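## Task

Lift each bottle with a red label from the tray and set it standing upright in a vacant crate slot. All other bottles must remain upright where they began, whether on the tray or in the crate. The crate and tray must not be tipped or shifted, or the task fails. Nothing may be done only because the robot is still holding it at the end. Anything the robot is touching at the finish must not drop more than about a fingernail's width once released, or the task fails.

## Robot and tools

Robot: two Kinova Gen3 seven-joint arms, left_arm and right_arm, each ending in a Robotiq 2F-85 parallel gripper. The names are labels only, not image sides. Bases in the scene frame: left_arm at (-0.026, +0.398, 0) m, right_arm at (+0.056, -0.312, 0) m. The scene frame has its origin on the table top between the arms, +z up, +x out over the table; left_arm sits on the +y side.

Gripper frame: +z runs along the fingers away from the wrist, the pads close along y. The reported end_effector_position is the point midway between closed pads; closed fingertips stick out about 19 mm past it (6 mm when fully open). Closing also pushes the tips about 13 mm further out, so keep that clearance above surfaces.

Results: each call returns a state line per arm with end_effector_position (m) and end_effector_quat_wxyz in the shared scene frame (printed position may be off, more at long reach), joint positions, joint torques, gripper data, Hand target lines (where the controller is now steering each gripper), and images from cam_high, cam_left_wrist, cam_right_wrist (each 672x504). object_status: 0 moving, 1 blocked while opening, 2 blocked while closing (an object is held), 3 reached the asked position or pads touching. position_measured is in counts: 3 fully open, ~78 is 60 mm, ~130 is 40 mm, ~180 is 20 mm, ~230 pads together. 'pose unreachable' means the clearance check altered or blocked that arm's command. MOTOR HOT warns from 60 °C; at 75 °C an OVER-TEMPERATURE FAULT makes the arm sag. A TORQUE FAULT (joint load limit reached: 46.9 N m for the first four joints, 29.5 for the wrist three, held weight included) freezes that arm for 10 s and drops the rest of the call.

The row (used by both execute_actions and move): one flat list of 18 numbers, all in [-1, 1], covering both arms even if one is idle. Order: left dx, dy, dz, rx, ry, rz, left gripper position, force_limit, speed, then the same nine for the right. dx..rz are an offset, not a pose: they are expressed in that gripper's own axes and measured from its pose at the start of the action (for the first action of a call, the last pose reported). Scale: 1.0 = 0.6 m for dx, dy, dz, and 180 degrees for the rotation vector rx, ry, rz. Optionally 14 more numbers in [0, 1] follow: stiffness scales for left's 7 joints then right's 7, which persist until changed.

Gripper numbers are absolute settings, not offsets. position: +1 fully open (85 mm), about -0.8 pads touch, -1 squeezes until blocked. force_limit: -1 about 20 N, 0 about 128 N, +1 about 235 N per pad (on a 40 mm object closed slowly). speed: -1 about 20 mm/s, 0 about 85, +1 about 150; faster closing adds some grip force. To grip: send -1, keep sending it, confirm object_status 2. A changed force or speed only applies once position changes by at least 0.01. To keep a gripper unchanged, repeat its last three values; 0 is a real command.

execute_actions(actions): a list of actions; each action is a table of up to 15 rows, one row per 1/30 s step; a short table repeats its final row. Every row is an offset from the action's start pose, not from the previous row. Per step the command is clipped to within 70 mm and 16 degrees of the measured pose, so large offsets need several actions; position wins over orientation if both cannot be met. An empty list just reports state and images.

move(target, speed, blocking): target is one 18-number row as above, offsets from the last reported pose; both grippers travel straight and finish together in 0.5 to 10 s (cut off at 10 s). speed is path top speed in m/s, 0.002 to 0.5, default 0.25; rotation up to twice that in rad/s. Paths ignore obstacles and the other arm; faster moves or targets set deeper past contact press harder. The 'move:' line reports done, off_target, moving, held or fault, plus limits (paced = command clipped; held = a check blocked steps, after which the arm may jump faster). blocking=false returns after 0.5 s; then use wait(0) or stop before sending more motion.

wait(seconds 0 to 10) lets time pass with last commands held. stop brakes a running move (fingers continue). zoom_image(camera, region=[x0,y0,x1,y1] in pixels, max 504x504) magnifies the latest image. read_manual(section) gives licence texts only. finished_scene(scene) ends the current scene and is irreversible.

To hold an arm still, give it the offset back to its wanted pose in the first call of a reply and zeros afterwards. Avoid: arms colliding or pressing each other, dropping bottles, knocking anything off the table or over, shoving or tilting the tray or crate, hard pushes into surfaces, and ending with a bottle still gripped or leaning on the gripper. Random brief tugs on held items can occur, so grip firmly and check status.

Each tool is called after "Request:" as name([rows], argument=value, ...), one row to a line, values as JSON.

## Session

Request:
execute_actions(actions=[])

Scene clock: 0.00 s.
left_arm: end_effector_position=(+0.6619, +0.0442, +0.2582) position_measured=3 object_status=3 end_effector_quat_wxyz=(+0.645, -0.324, +0.681, +0.124) | right_arm: end_effector_position=(+0.1812, -0.3094, +0.3509) position_measured=3 object_status=3 end_effector_quat_wxyz=(-0.022, +0.685, -0.726, +0.057)
Joint positions: left_arm=[ 0.982  1.391 -1.064  0.664 -0.433  1.147  3.504] | right_arm=[-0.165 -0.554 -0.097  2.07   0.029  1.531  2.817]
Joint velocities: left_arm=[ 0.    -0.     0.001 -0.    -0.001 -0.    -0.001] | right_arm=[0.    0.    0.001 0.001 0.    0.    0.001]
Joint torques (N m, as the joint torque sensors report them, + toward a larger angle): no reading
Hand target (left_arm): +0.662, +0.044, +0.258; +0.645, -0.324, +0.681, +0.124
Hand target (right_arm): +0.181, -0.309, +0.351; -0.022, +0.685, -0.726, +0.057
Joint stiffness scale: left_arm=[1. 1. 1. 1. 1. 1. 1.] | right_arm=[1. 1. 1. 1. 1. 1. 1.]

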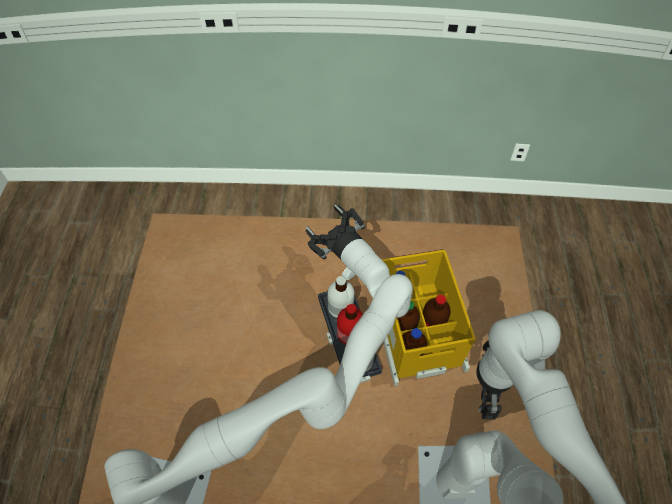

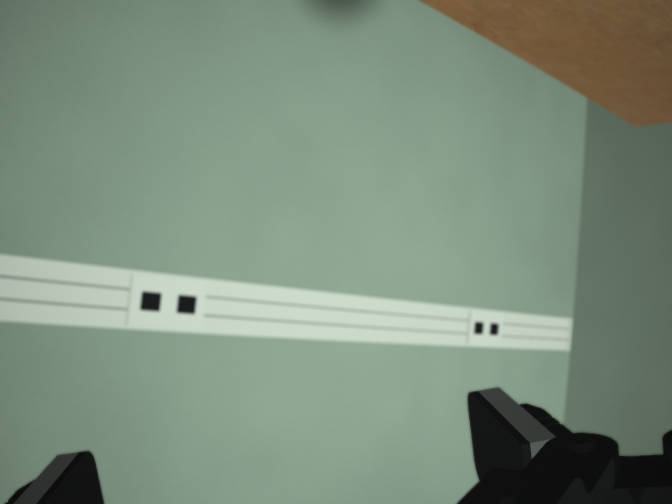

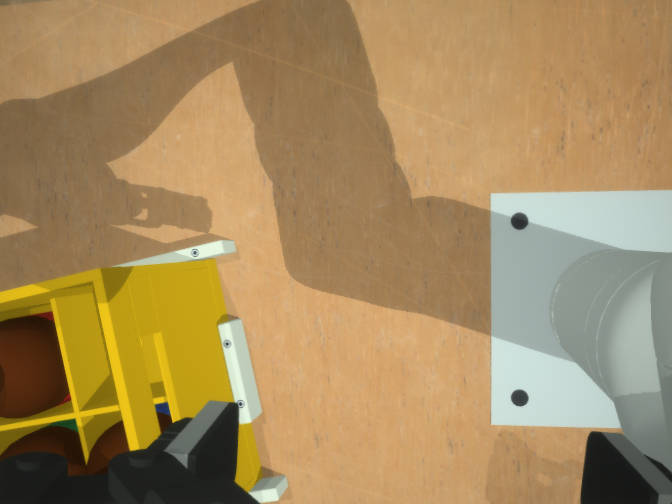

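Request:
move(target=[-0.36,0.84,-0.098,0,0,0,1,0,0, 0,0,0,0,0,0,1,0,0], speed=0.3)

Scene clock: 11.27 s.
left_arm: end_effector_position=(+0.3050, +0.4488, +0.3470) position_measured=3 object_status=3 end_effector_quat_wxyz=(+0.615, -0.362, +0.684, +0.153) | right_arm: end_effector_position=(+0.1812, -0.3094, +0.3509) position_measured=3 object_status=3 end_effector_quat_wxyz=(-0.022, +0.685, -0.726, +0.057)
Joint positions: left_arm=[ 1.778  1.083 -1.992  2.574 -0.959  0.014  3.743] | right_arm=[-0.165 -0.554 -0.097  2.07   0.029  1.531  2.817]
Joint velocities: left_arm=[ 0.013 -0.02  -0.006  0.001 -0.018  0.002 -0.   ] | right_arm=[ 0.    -0.     0.     0.001  0.    -0.     0.   ]
Joint torques (N m, as the joint torque sensors report them, + toward a larger angle): left_arm=[-0.14 -7.85 -5.36 -6.53  0.12  0.9   0.02] | right_arm=[ 0.11  1.58  0.04 -8.84  0.28  0.01  0.43]
Hand target (left_arm): +0.302, +0.452, +0.347; +0.613, -0.362, +0.684, +0.157
Hand target (right_arm): +0.181, -0.309, +0.351; -0.022, +0.685, -0.726, +0.057
Off the commanded pose (left_arm): 0.005 m, 7 deg.
Off the commanded pose (right_arm): 0.000 m, 0 deg.
Joint stiffness scale: left_arm=[1. 1. 1. 1. 1. 1. 1.] | right_arm=[1. 1. 1. 1. 1. 1. 1.]
joint sent to its limit (left arm) — the command would take joint 4 (elbow) past its upper limit, so that joint was sent only as far as its limit.
move: off_target (left_arm)
camera_calibration (this result's frames):
cam_left_wrist: T_world_to_cam=[[-0.729831, 0.673762, -0.115716, -0.0492838], [-0.0024719, 0.166665, 0.98601, -0.364155], [0.683623, 0.719907, -0.119972, -0.343937], [0, 0, 0, 1]] pos_world=[0.198254, 0.3415, 0.312094]
cam_right_wrist: T_world_to_cam=[[-0.98309, -0.0147989, -0.182526, 0.251116], [-0.0205934, 0.999341, 0.0298917, 0.352878], [0.181963, 0.0331451, -0.982747, 0.470316], [0, 0, 0, 1]] pos_world=[0.168556, -0.364517, 0.497488]

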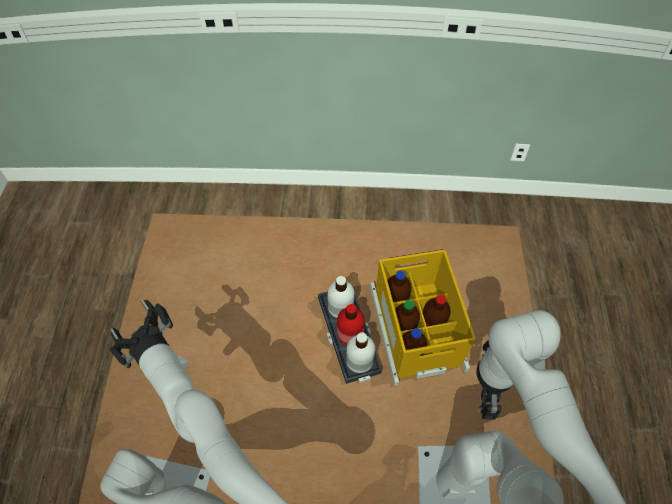

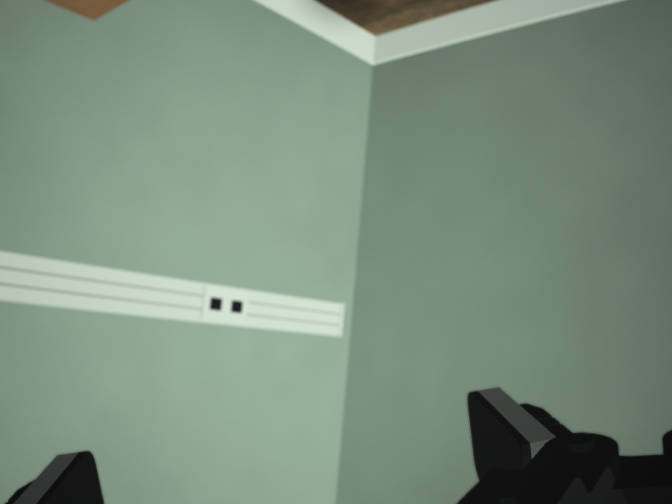

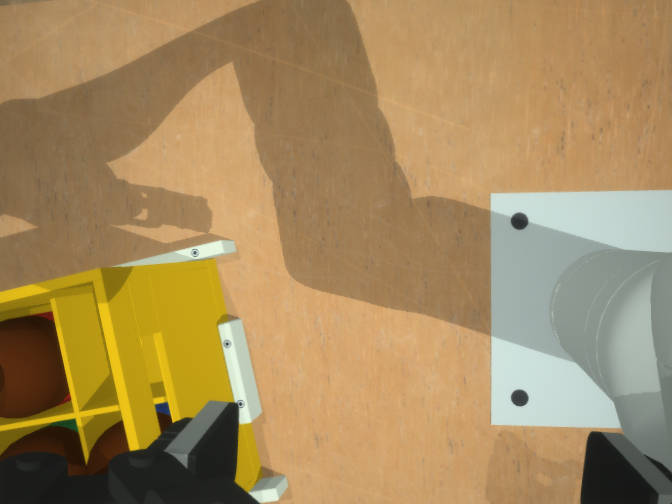

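Request:
zoom_image(camera="cam_high", region=[290, 230, 500, 400])

Region (290, 230, 500, 400) of cam_high's 672x504 image, scaled by 2.400, with more detail than that image has; it fills the top 408 rows of this view, and the rest is white.

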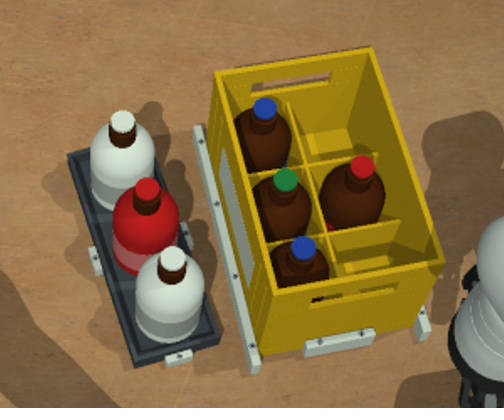

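Request:
move(target=[0,0,0,0,0,0,1,0,0, -0.498,-0.329,-0.154,0,0,0,1,0,0], speed=0.3)

Scene clock: 43.57 s.
left_arm: end_effector_position=(+0.3051, +0.4485, +0.3467) position_measured=3 object_status=3 end_effector_quat_wxyz=(+0.615, -0.362, +0.684, +0.152) | right_arm: end_effector_position=(+0.3837, -0.0166, +0.4507) position_measured=3 object_status=3 end_effector_quat_wxyz=(-0.022, +0.689, -0.722, +0.054)
Joint positions: left_arm=[ 1.779  1.08  -1.992  2.574 -0.96   0.014  3.743] | right_arm=[-0.41   0.352 -0.739  1.031  0.363  1.826  2.057]
Joint velocities: left_arm=[ 0.001  0.002  0.    -0.    -0.     0.    -0.   ] | right_arm=[-0.007  0.003  0.001 -0.001  0.001  0.     0.001]
Joint torques (N m, as the joint torque sensors report them, + toward a larger angle): left_arm=[ 0.   -8.09 -5.33 -6.19 -0.03  0.94 -0.01] | right_arm=[ -0.09 -13.86  -1.97  -7.8    0.54   0.44   0.46]
Hand target (left_arm): +0.305, +0.449, +0.347; +0.615, -0.362, +0.684, +0.153
Hand target (right_arm): +0.385, -0.018, +0.451; -0.021, +0.685, -0.726, +0.057
Off the commanded pose (left_arm): 0.000 m, 0 deg.
Off the commanded pose (right_arm): 0.001 m, 1 deg.
Joint stiffness scale: left_arm=[1. 1. 1. 1. 1. 1. 1.] | right_arm=[1. 1. 1. 1. 1. 1. 1.]
move: done
camera_calibration (this result's frames):
cam_left_wrist: T_world_to_cam=[[-0.728896, 0.67474, -0.115913, -0.049683], [-0.00107617, 0.168179, 0.985756, -0.364837], [0.684623, 0.718639, -0.121859, -0.342878], [0, 0, 0, 1]] pos_world=[0.198136, 0.341287, 0.312098]
cam_right_wrist: T_world_to_cam=[[-0.983588, -0.0253677, -0.178637, 0.471031], [-0.0321119, 0.998873, 0.034964, 0.0635639], [0.177548, 0.0401265, -0.983294, 0.5239], [0, 0, 0, 1]] pos_world=[0.372324, -0.0725656, 0.597068]

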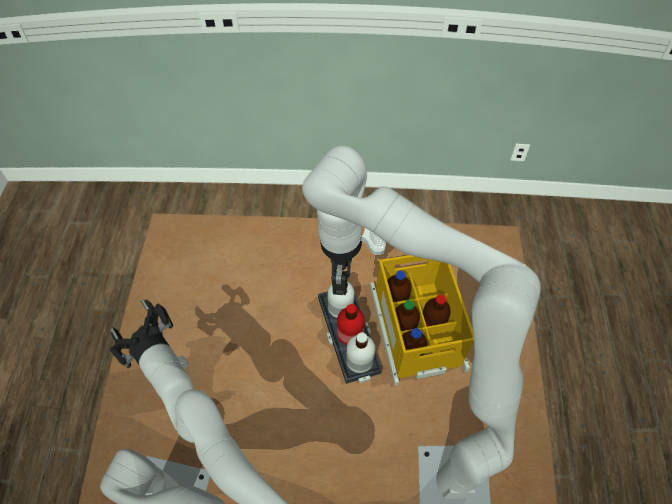

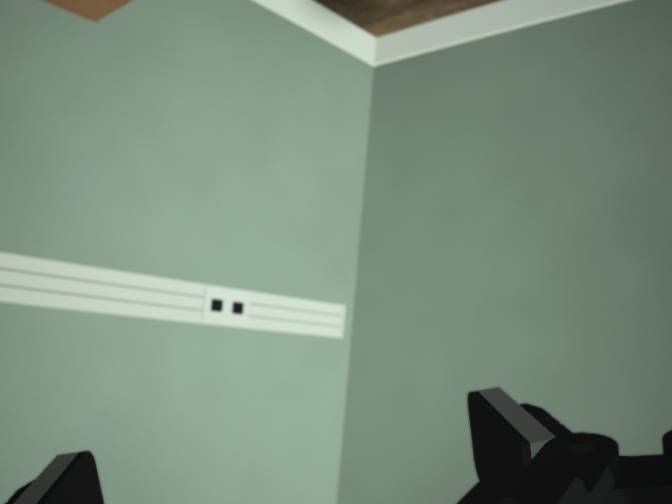

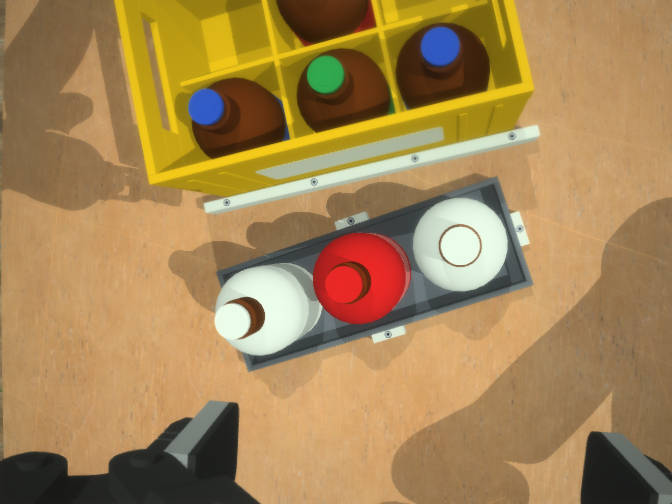

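Request:
move(target=[0,0,0,0,0,0,1,0,0, 0.0243,-0.0572,0.209,-0.036,-0.0139,0,0.3,0,0], speed=0.2)

Scene clock: 73.20 s.
left_arm: end_effector_position=(+0.3051, +0.4485, +0.3467) position_measured=3 object_status=3 end_effector_quat_wxyz=(+0.615, -0.362, +0.684, +0.152) | right_arm: end_effector_position=(+0.4313, -0.0397, +0.3322) position_measured=91 object_status=3 end_effector_quat_wxyz=(+0.001, +0.687, -0.727, +0.001)
Joint positions: left_arm=[ 1.779  1.08  -1.992  2.574 -0.96   0.014  3.743] | right_arm=[-0.214  0.439 -0.729  1.295  0.289  1.514  2.158]
Joint velocities: left_arm=[ 0.     0.    -0.002 -0.001  0.002 -0.    -0.001] | right_arm=[ 0.006  0.003 -0.    -0.     0.001 -0.    -0.001]
Joint torques (N m, as the joint torque sensors report them, + toward a larger angle): left_arm=[-0.17 -8.03 -5.49 -6.91  0.28  1.   -0.13] | right_arm=[ -0.2  -14.91  -2.48  -8.35  -0.02   0.61   0.47]
Hand target (left_arm): +0.305, +0.448, +0.347; +0.615, -0.362, +0.684, +0.152
Hand target (right_arm): +0.431, -0.038, +0.331; +0.000, +0.690, -0.723, -0.002
Off the commanded pose (left_arm): 0.000 m, 0 deg.
Off the commanded pose (right_arm): 0.002 m, 1 deg.
Joint stiffness scale: left_arm=[1. 1. 1. 1. 1. 1. 1.] | right_arm=[1. 1. 1. 1. 1. 1. 1.]
move: done
camera_calibration (this result's frames):
cam_left_wrist: T_world_to_cam=[[-0.728896, 0.67474, -0.115913, -0.0496828], [-0.00107656, 0.16818, 0.985756, -0.364837], [0.684623, 0.718639, -0.121859, -0.342878], [0, 0, 0, 1]] pos_world=[0.198136, 0.341287, 0.312098]
cam_right_wrist: T_world_to_cam=[[-0.997223, -0.0101373, -0.0737819, 0.467743], [-0.0162162, 0.996479, 0.0822624, 0.0696838], [0.0726881, 0.0832304, -0.993876, 0.450252], [0, 0, 0, 1]] pos_world=[0.434846, -0.102171, 0.476273]

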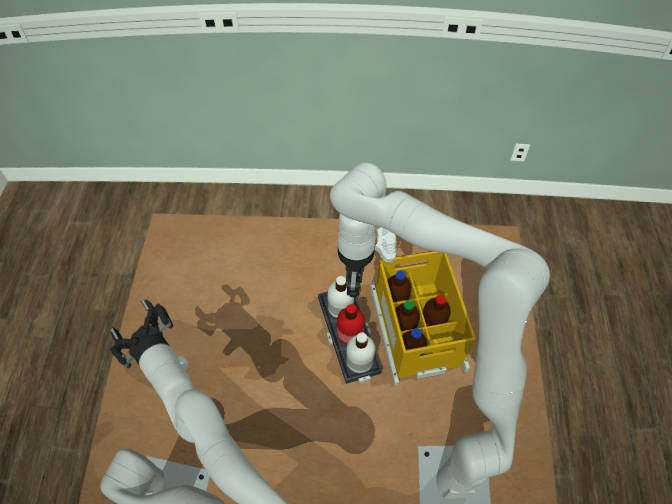

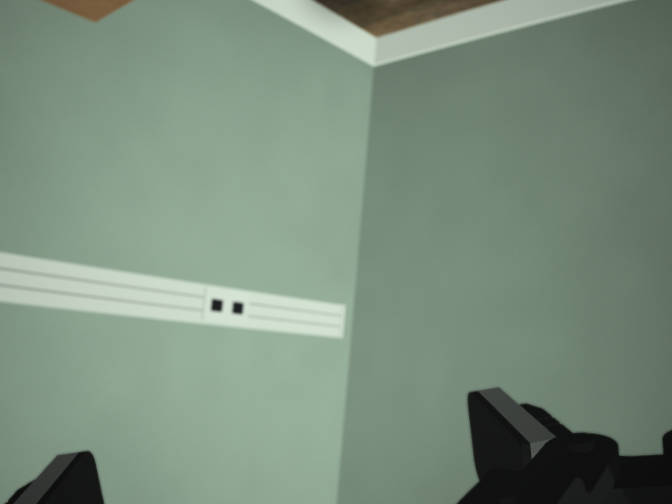

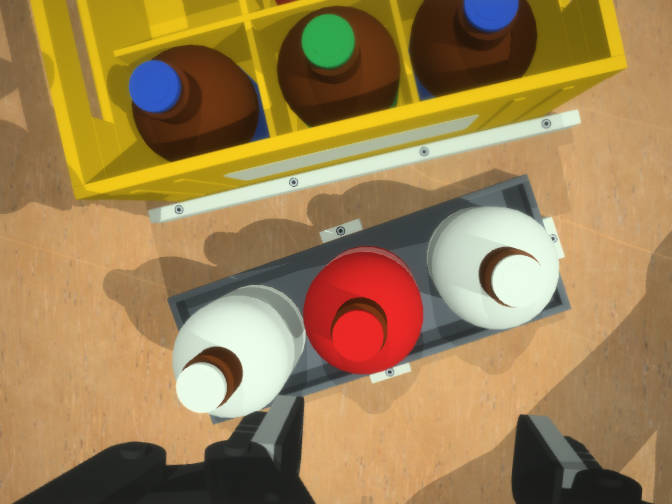

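Request:
move(target=[0,0,0,0,0,0,1,0,0, -0.0165,-0.0253,0.253,0,0,0,0.3,0,0], speed=0.2)

Scene clock: 88.40 s.
left_arm: end_effector_position=(+0.3051, +0.4485, +0.3467) position_measured=3 object_status=3 end_effector_quat_wxyz=(+0.615, -0.362, +0.684, +0.152) | right_arm: end_effector_position=(+0.4462, -0.0306, +0.1824) position_measured=91 object_status=3 end_effector_quat_wxyz=(+0.001, +0.689, -0.725, -0.002)
Joint positions: left_arm=[ 1.779  1.08  -1.992  2.574 -0.96   0.014  3.743] | right_arm=[-0.243  0.595 -0.663  1.557  0.388  1.128  2.084]
Joint velocities: left_arm=[-0.    -0.001 -0.002  0.001 -0.    -0.    -0.001] | right_arm=[-0.007  0.004  0.006  0.     0.    -0.002  0.   ]
Joint torques (N m, as the joint torque sensors report them, + toward a larger angle): left_arm=[ 0.15 -8.14 -5.55 -6.55  0.13  1.   -0.17] | right_arm=[ -0.34 -16.85  -3.09  -7.22  -0.06   0.78   0.45]
Hand target (left_arm): +0.305, +0.448, +0.347; +0.615, -0.362, +0.684, +0.152
Hand target (right_arm): +0.448, -0.031, +0.180; +0.001, +0.687, -0.727, +0.001
Off the commanded pose (left_arm): 0.000 m, 0 deg.
Off the commanded pose (right_arm): 0.002 m, 0 deg.
Joint stiffness scale: left_arm=[1. 1. 1. 1. 1. 1. 1.] | right_arm=[1. 1. 1. 1. 1. 1. 1.]
move: done
camera_calibration (this result's frames):
cam_left_wrist: T_world_to_cam=[[-0.728896, 0.67474, -0.115913, -0.049683], [-0.00107622, 0.16818, 0.985756, -0.364837], [0.684623, 0.718638, -0.121859, -0.342878], [0, 0, 0, 1]] pos_world=[0.198136, 0.341287, 0.312098]
cam_right_wrist: T_world_to_cam=[[-0.99745, -0.0154914, -0.0696678, 0.470799], [-0.0214097, 0.996149, 0.0850223, 0.0749254], [0.0680824, 0.0862971, -0.99394, 0.301697], [0, 0, 0, 1]] pos_world=[0.450662, -0.0933791, 0.326299]

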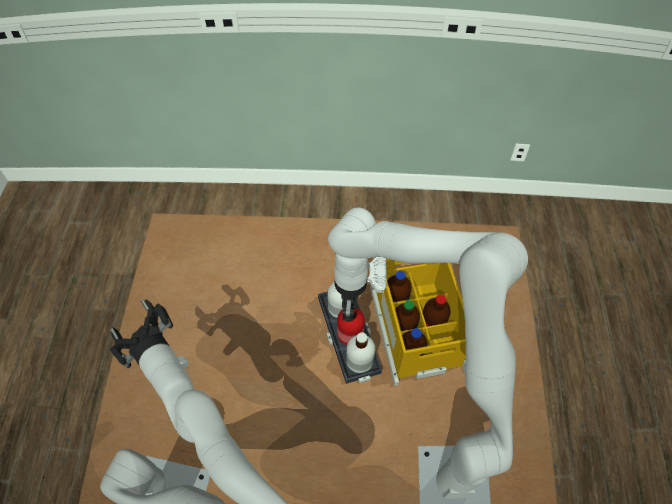

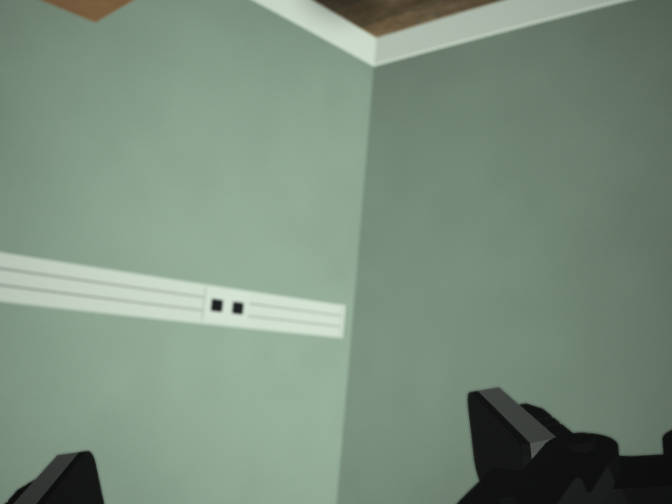

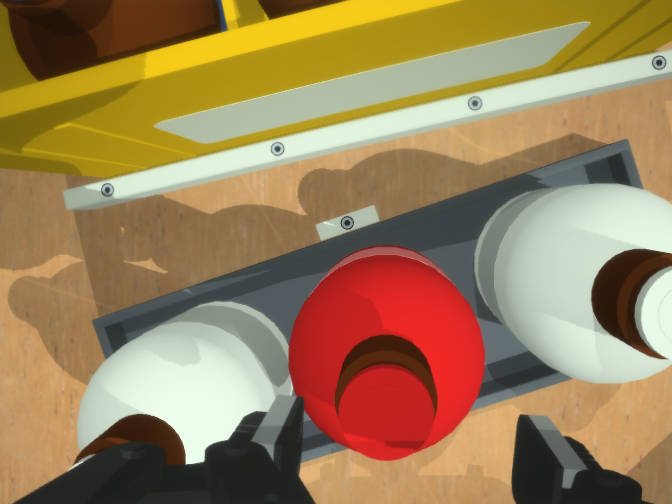

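Request:
move(target=[0,0,0,0,0,0,1,0,0, 0.005,-0.0033,0.09,0,0,0,0.3,0,0], speed=0.1)

Request:
execute_actions([
  [[0,0,0,0,0,0,1,0,0, 0,0,0,0,0,0,-1,-0.5,-0.3]],
  [[0,0,0,0,0,0,1,0,0, 0,0,0,0,0,0,-1,-0.5,-0.3]],
])

Scene clock: 97.47 s.
left_arm: end_effector_position=(+0.3051, +0.4485, +0.3467) position_measured=3 object_status=3 end_effector_quat_wxyz=(+0.615, -0.362, +0.684, +0.152) | right_arm: end_effector_position=(+0.4492, -0.0328, +0.1323) position_measured=91 object_status=3 end_effector_quat_wxyz=(-0.001, +0.691, -0.723, -0.003)
Joint positions: left_arm=[ 1.779  1.08  -1.992  2.574 -0.96   0.014  3.743] | right_arm=[-0.258  0.656 -0.62   1.629  0.43   0.995  2.062]
Joint velocities: left_arm=[ 0.     0.001 -0.002 -0.     0.    -0.    -0.   ] | right_arm=[-0.009  0.001  0.012  0.001 -0.    -0.005 -0.   ]
Joint torques (N m, as the joint torque sensors report them, + toward a larger angle): left_arm=[ 0.04 -7.83 -5.3  -6.08  0.06  0.99 -0.22] | right_arm=[ -1.43 -14.34  -3.41  -4.65  -0.6    0.6    0.27]
Hand target (left_arm): +0.305, +0.448, +0.347; +0.615, -0.362, +0.684, +0.152
Hand target (right_arm): +0.448, -0.034, +0.128; +0.001, +0.689, -0.725, -0.001
Off the commanded pose (left_arm): 0.000 m, 0 deg.
Off the commanded pose (right_arm): 0.004 m, 0 deg.
Joint stiffness scale: left_arm=[1. 1. 1. 1. 1. 1. 1.] | right_arm=[1. 1. 1. 1. 1. 1. 1.]
move: off_target (right_arm)
camera_calibration (this result's frames):
cam_left_wrist: T_world_to_cam=[[-0.728896, 0.67474, -0.115913, -0.049683], [-0.00107621, 0.16818, 0.985756, -0.364837], [0.684623, 0.718639, -0.121859, -0.342878], [0, 0, 0, 1]] pos_world=[0.198136, 0.341287, 0.312098]
cam_right_wrist: T_world_to_cam=[[-0.997212, -0.019179, -0.0721206, 0.470384], [-0.025662, 0.995605, 0.0900671, 0.0827402], [0.0700762, 0.0916668, -0.993321, 0.251123], [0, 0, 0, 1]] pos_world=[0.453598, -0.0963747, 0.275918]

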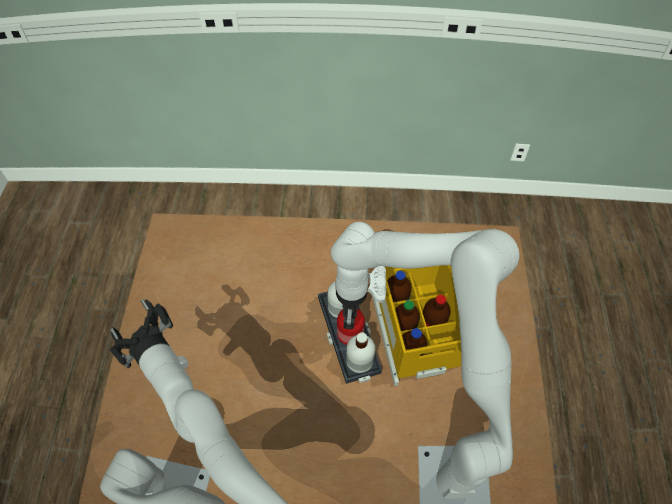

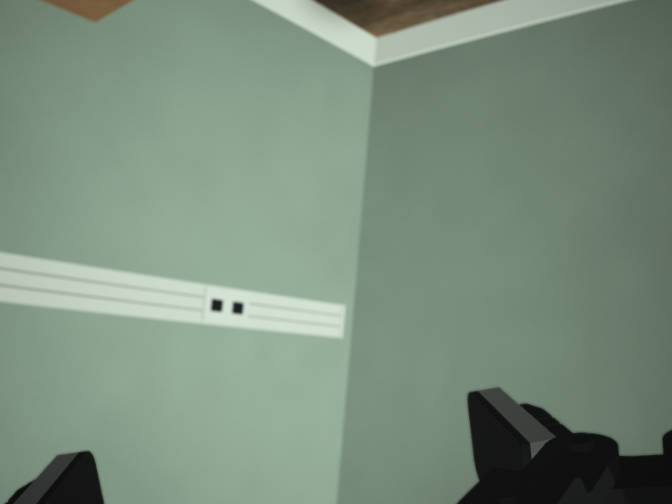

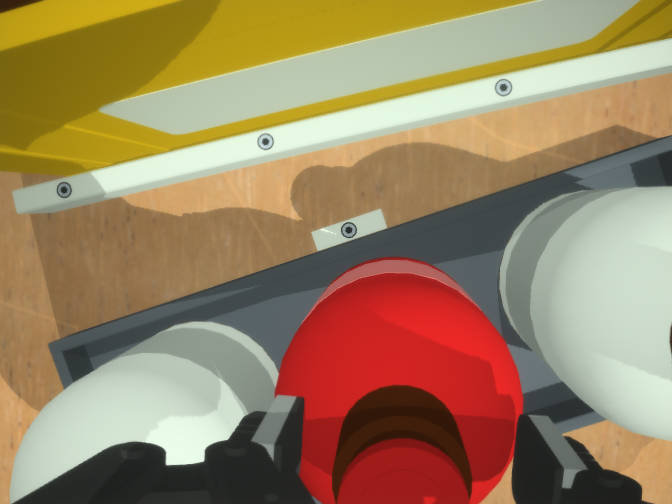

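Scene clock: 98.47 s.
left_arm: end_effector_position=(+0.3051, +0.4485, +0.3467) position_measured=3 object_status=3 end_effector_quat_wxyz=(+0.615, -0.362, +0.684, +0.152) | right_arm: end_effector_position=(+0.4520, -0.0297, +0.1425) position_measured=158 object_status=2 end_effector_quat_wxyz=(-0.011, +0.691, -0.723, +0.000)
Joint positions: left_arm=[ 1.779  1.08  -1.992  2.574 -0.96   0.014  3.743] | right_arm=[-0.258  0.637 -0.625  1.624  0.429  0.998  2.062]
Joint velocities: left_arm=[-0.    -0.001 -0.     0.001  0.001  0.     0.   ] | right_arm=[ 0.    -0.001 -0.001  0.001  0.001  0.     0.001]
Joint torques (N m, as the joint torque sensors report them, + toward a larger angle): left_arm=[ 0.28 -8.21 -5.98 -6.19  0.08  1.    0.07] | right_arm=[ -0.05 -14.68  -1.72  -5.36   0.84  -0.02   0.52]
Hand target (left_arm): +0.305, +0.448, +0.347; +0.615, -0.362, +0.684, +0.152
Hand target (right_arm): +0.452, -0.030, +0.142; -0.010, +0.691, -0.723, +0.000
Off the commanded pose (left_arm): 0.000 m, 0 deg.
Off the commanded pose (right_arm): 0.001 m, 0 deg.
Joint stiffness scale: left_arm=[1. 1. 1. 1. 1. 1. 1.] | right_arm=[1. 1. 1. 1. 1. 1. 1.]
camera_calibration (this result's frames):
cam_left_wrist: T_world_to_cam=[[-0.728897, 0.67474, -0.115913, -0.0496829], [-0.00107626, 0.16818, 0.985756, -0.364837], [0.684623, 0.718639, -0.121859, -0.342878], [0, 0, 0, 1]] pos_world=[0.198136, 0.341287, 0.312098]
cam_right_wrist: T_world_to_cam=[[-0.995733, -0.0193137, -0.0902405, 0.475886], [-0.0281988, 0.994762, 0.0982475, 0.0787028], [0.0878703, 0.100373, -0.991062, 0.252656], [0, 0, 0, 1]] pos_world=[0.453874, -0.0944594, 0.28561]

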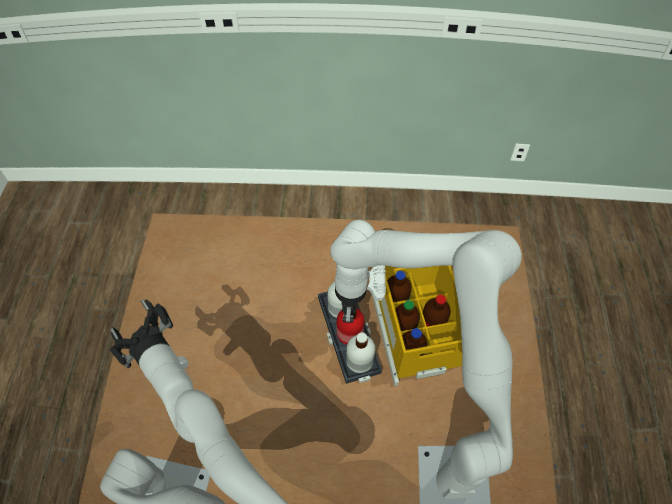

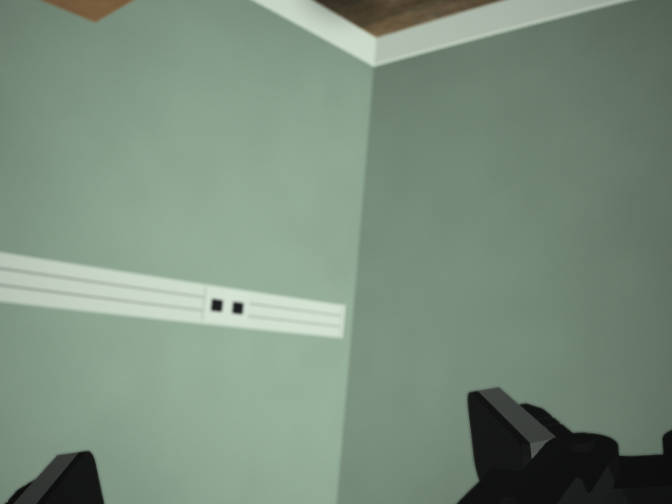

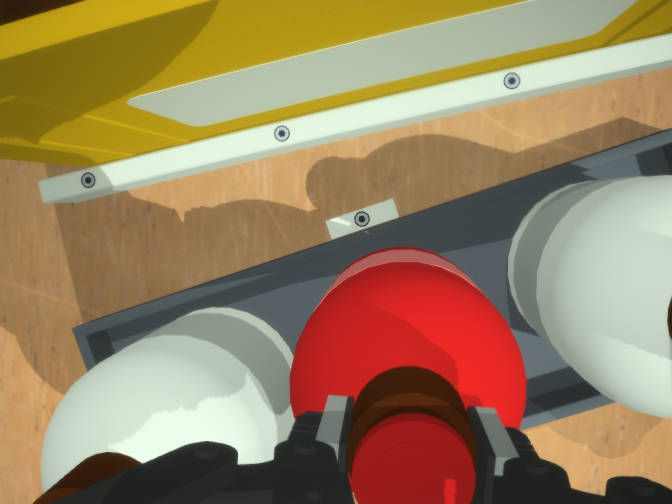

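Request:
move(target=[0,0,0,0,0,0,1,0,0, 0,0,-0.4,0,0,0,-1,-0.5,-0.3], speed=0.2)

Request:
move(target=[0,0,0,0,0,0,1,0,0, 0.429,0.0545,0,0,0,0,-1,-0.5,-0.3], speed=0.2)

Scene clock: 129.80 s.
left_arm: end_effector_position=(+0.3051, +0.4485, +0.3467) position_measured=3 object_status=3 end_effector_quat_wxyz=(+0.615, -0.362, +0.684, +0.152) | right_arm: end_effector_position=(+0.4501, -0.0352, +0.3823) position_measured=158 object_status=2 end_effector_quat_wxyz=(-0.013, +0.686, -0.728, +0.002)
Joint positions: left_arm=[ 1.779  1.08  -1.992  2.574 -0.96   0.014  3.743] | right_arm=[-0.248  0.452 -0.71   1.106  0.298  1.654  2.192]
Joint velocities: left_arm=[ 0.     0.     0.001  0.001  0.004 -0.     0.   ] | right_arm=[-0.002  0.001 -0.001 -0.003 -0.     0.001  0.001]
Joint torques (N m, as the joint torque sensors report them, + toward a larger angle): left_arm=[ 0.19 -8.15 -5.52 -6.42  0.15  0.96 -0.06] | right_arm=[ -0.16 -17.94  -2.89  -9.91   0.11   0.58   0.32]
Hand target (left_arm): +0.305, +0.448, +0.347; +0.615, -0.362, +0.684, +0.152
Hand target (right_arm): +0.447, -0.033, +0.383; -0.011, +0.691, -0.722, +0.000
Off the commanded pose (left_arm): 0.000 m, 0 deg.
Off the commanded pose (right_arm): 0.003 m, 1 deg.
Joint stiffness scale: left_arm=[1. 1. 1. 1. 1. 1. 1.] | right_arm=[1. 1. 1. 1. 1. 1. 1.]
move: done
camera_calibration (this result's frames):
cam_left_wrist: T_world_to_cam=[[-0.728896, 0.67474, -0.115913, -0.049683], [-0.00107615, 0.16818, 0.985756, -0.364837], [0.684623, 0.718638, -0.121859, -0.342878], [0, 0, 0, 1]] pos_world=[0.198136, 0.341287, 0.312098]
cam_right_wrist: T_world_to_cam=[[-0.99545, -0.00444944, -0.0951797, 0.497736], [-0.0138889, 0.995016, 0.0987446, 0.0540158], [0.094266, 0.0996173, -0.990551, 0.487924], [0, 0, 0, 1]] pos_world=[0.450227, -0.100138, 0.525354]

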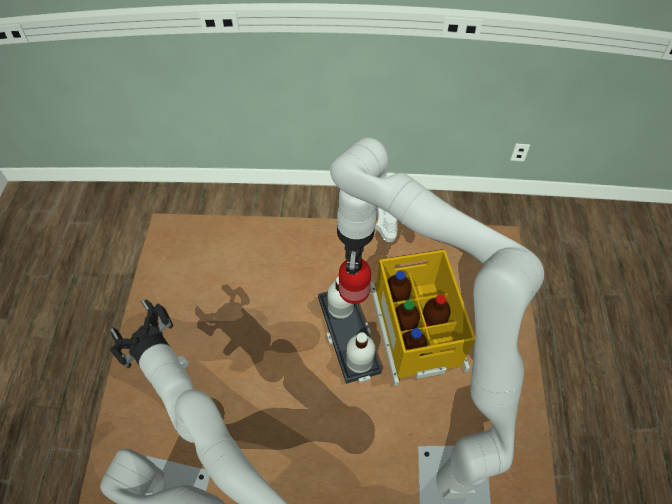

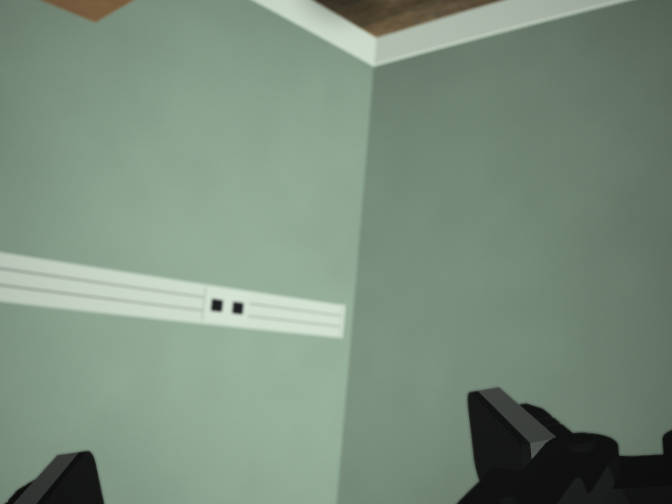

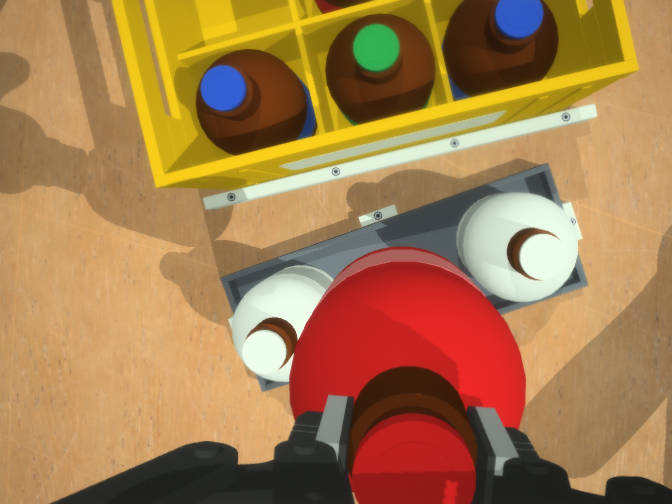

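Scene clock: 131.60 s.
left_arm: end_effector_position=(+0.3051, +0.4485, +0.3467) position_measured=3 object_status=3 end_effector_quat_wxyz=(+0.615, -0.362, +0.684, +0.152) | right_arm: end_effector_position=(+0.4013, -0.2900, +0.3779) position_measured=158 object_status=2 end_effector_quat_wxyz=(-0.010, +0.684, -0.729, +0.003)
Joint positions: left_arm=[ 1.779  1.08  -1.992  2.574 -0.96   0.014  3.743] | right_arm=[ 0.35   0.079 -0.505  1.549  0.032  1.504  2.907]
Joint velocities: left_arm=[-0.001 -0.001  0.001  0.     0.003  0.     0.   ] | right_arm=[ 0.014 -0.005 -0.     0.    -0.    -0.     0.002]
Joint torques (N m, as the joint torque sensors report them, + toward a larger angle): left_arm=[-0.19 -7.98 -5.66 -6.49 -0.04  0.95 -0.16] | right_arm=[  0.06 -11.57  -0.63 -10.45   0.18   0.05   0.26]
Hand target (left_arm): +0.305, +0.448, +0.347; +0.615, -0.362, +0.684, +0.152
Hand target (right_arm): +0.402, -0.290, +0.378; -0.014, +0.686, -0.728, +0.002
Off the commanded pose (left_arm): 0.000 m, 0 deg.
Off the commanded pose (right_arm): 0.001 m, 0 deg.
Joint stiffness scale: left_arm=[1. 1. 1. 1. 1. 1. 1.] | right_arm=[1. 1. 1. 1. 1. 1. 1.]
move: done
camera_calibration (this result's frames):
cam_left_wrist: T_world_to_cam=[[-0.728896, 0.67474, -0.115913, -0.0496831], [-0.00107616, 0.16818, 0.985756, -0.364837], [0.684623, 0.718639, -0.121859, -0.342878], [0, 0, 0, 1]] pos_world=[0.198136, 0.341287, 0.312098]
cam_right_wrist: T_world_to_cam=[[-0.995689, -0.00157848, -0.0927462, 0.447652], [-0.0103142, 0.995539, 0.0937859, 0.307851], [0.0921844, 0.0943382, -0.991263, 0.513136], [0, 0, 0, 1]] pos_world=[0.401594, -0.354179, 0.521299]

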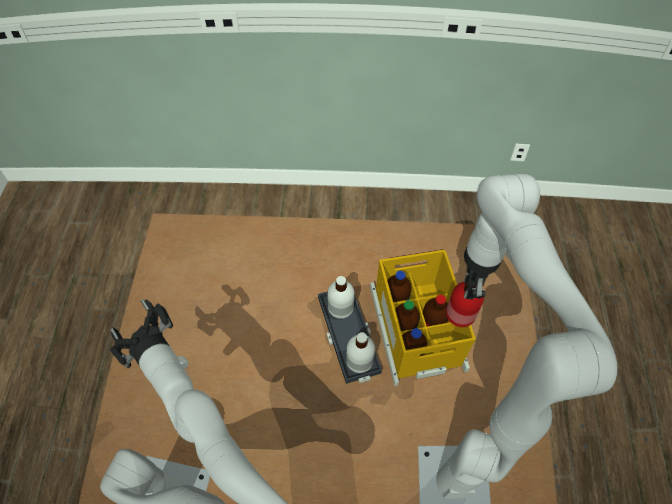

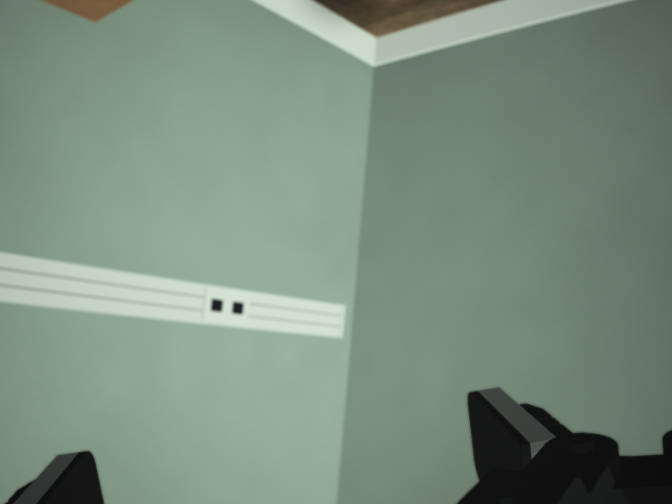

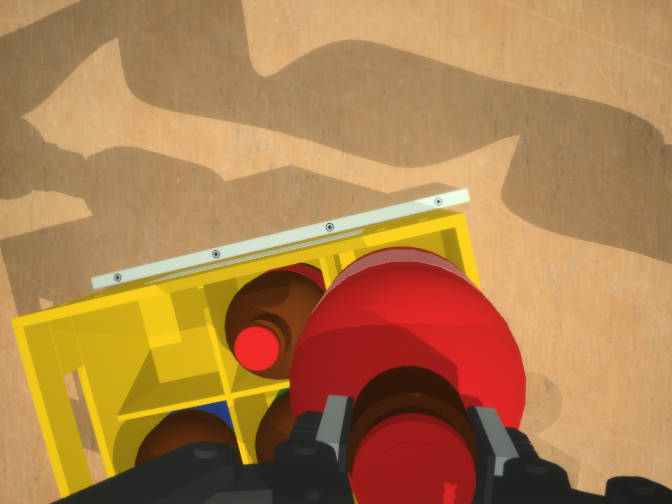

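Request:
move(target=[0,0,0,0,0,0,1,0,0, -0.013,-0.002,0.375,0,0,0,-1,-0.5,-0.3], speed=0.12)

Scene clock: 146.37 s.
left_arm: end_effector_position=(+0.3051, +0.4485, +0.3467) position_measured=3 object_status=3 end_effector_quat_wxyz=(+0.615, -0.362, +0.684, +0.152) | right_arm: end_effector_position=(+0.4073, -0.2792, +0.1544) position_measured=158 object_status=2 end_effector_quat_wxyz=(-0.011, +0.686, -0.728, +0.001)
Joint positions: left_arm=[ 1.779  1.08  -1.992  2.574 -0.96   0.014  3.743] | right_arm=[ 0.254  0.33  -0.492  2.044  0.204  0.796  2.71 ]
Joint velocities: left_arm=[ 0.    -0.002  0.001  0.001 -0.     0.     0.   ] | right_arm=[-0.008  0.004  0.006  0.    -0.    -0.001  0.   ]
Joint torques (N m, as the joint torque sensors report them, + toward a larger angle): left_arm=[-0.05 -7.99 -5.69 -6.35  0.09  0.92 -0.09] | right_arm=[ -0.69 -13.32  -1.38  -7.45   0.     0.65   0.33]
Hand target (left_arm): +0.305, +0.448, +0.347; +0.615, -0.362, +0.684, +0.152
Hand target (right_arm): +0.408, -0.281, +0.153; -0.010, +0.684, -0.730, +0.003
Off the commanded pose (left_arm): 0.000 m, 0 deg.
Off the commanded pose (right_arm): 0.002 m, 0 deg.
Joint stiffness scale: left_arm=[1. 1. 1. 1. 1. 1. 1.] | right_arm=[1. 1. 1. 1. 1. 1. 1.]
move: done
camera_calibration (this result's frames):
cam_left_wrist: T_world_to_cam=[[-0.728896, 0.67474, -0.115913, -0.049683], [-0.0010762, 0.16818, 0.985756, -0.364837], [0.684623, 0.718638, -0.121859, -0.342878], [0, 0, 0, 1]] pos_world=[0.198136, 0.341287, 0.312098]
cam_right_wrist: T_world_to_cam=[[-0.995842, -0.00577166, -0.0909114, 0.431494], [-0.0146407, 0.995158, 0.0971948, 0.319283], [0.0899102, 0.0981217, -0.991105, 0.291992], [0, 0, 0, 1]] pos_world=[0.408121, -0.343897, 0.29759]

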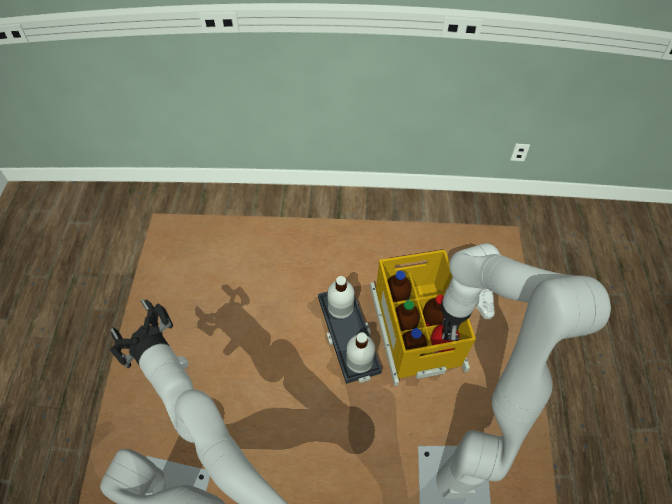

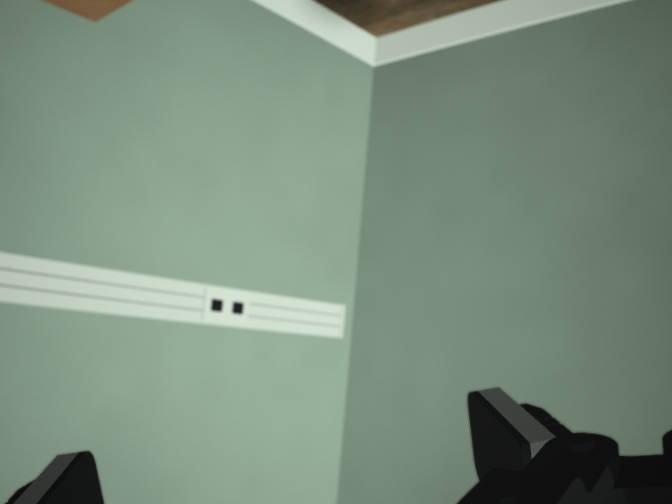

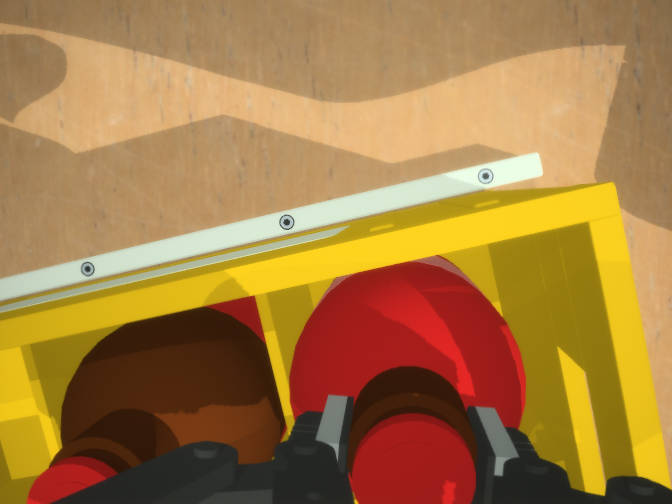

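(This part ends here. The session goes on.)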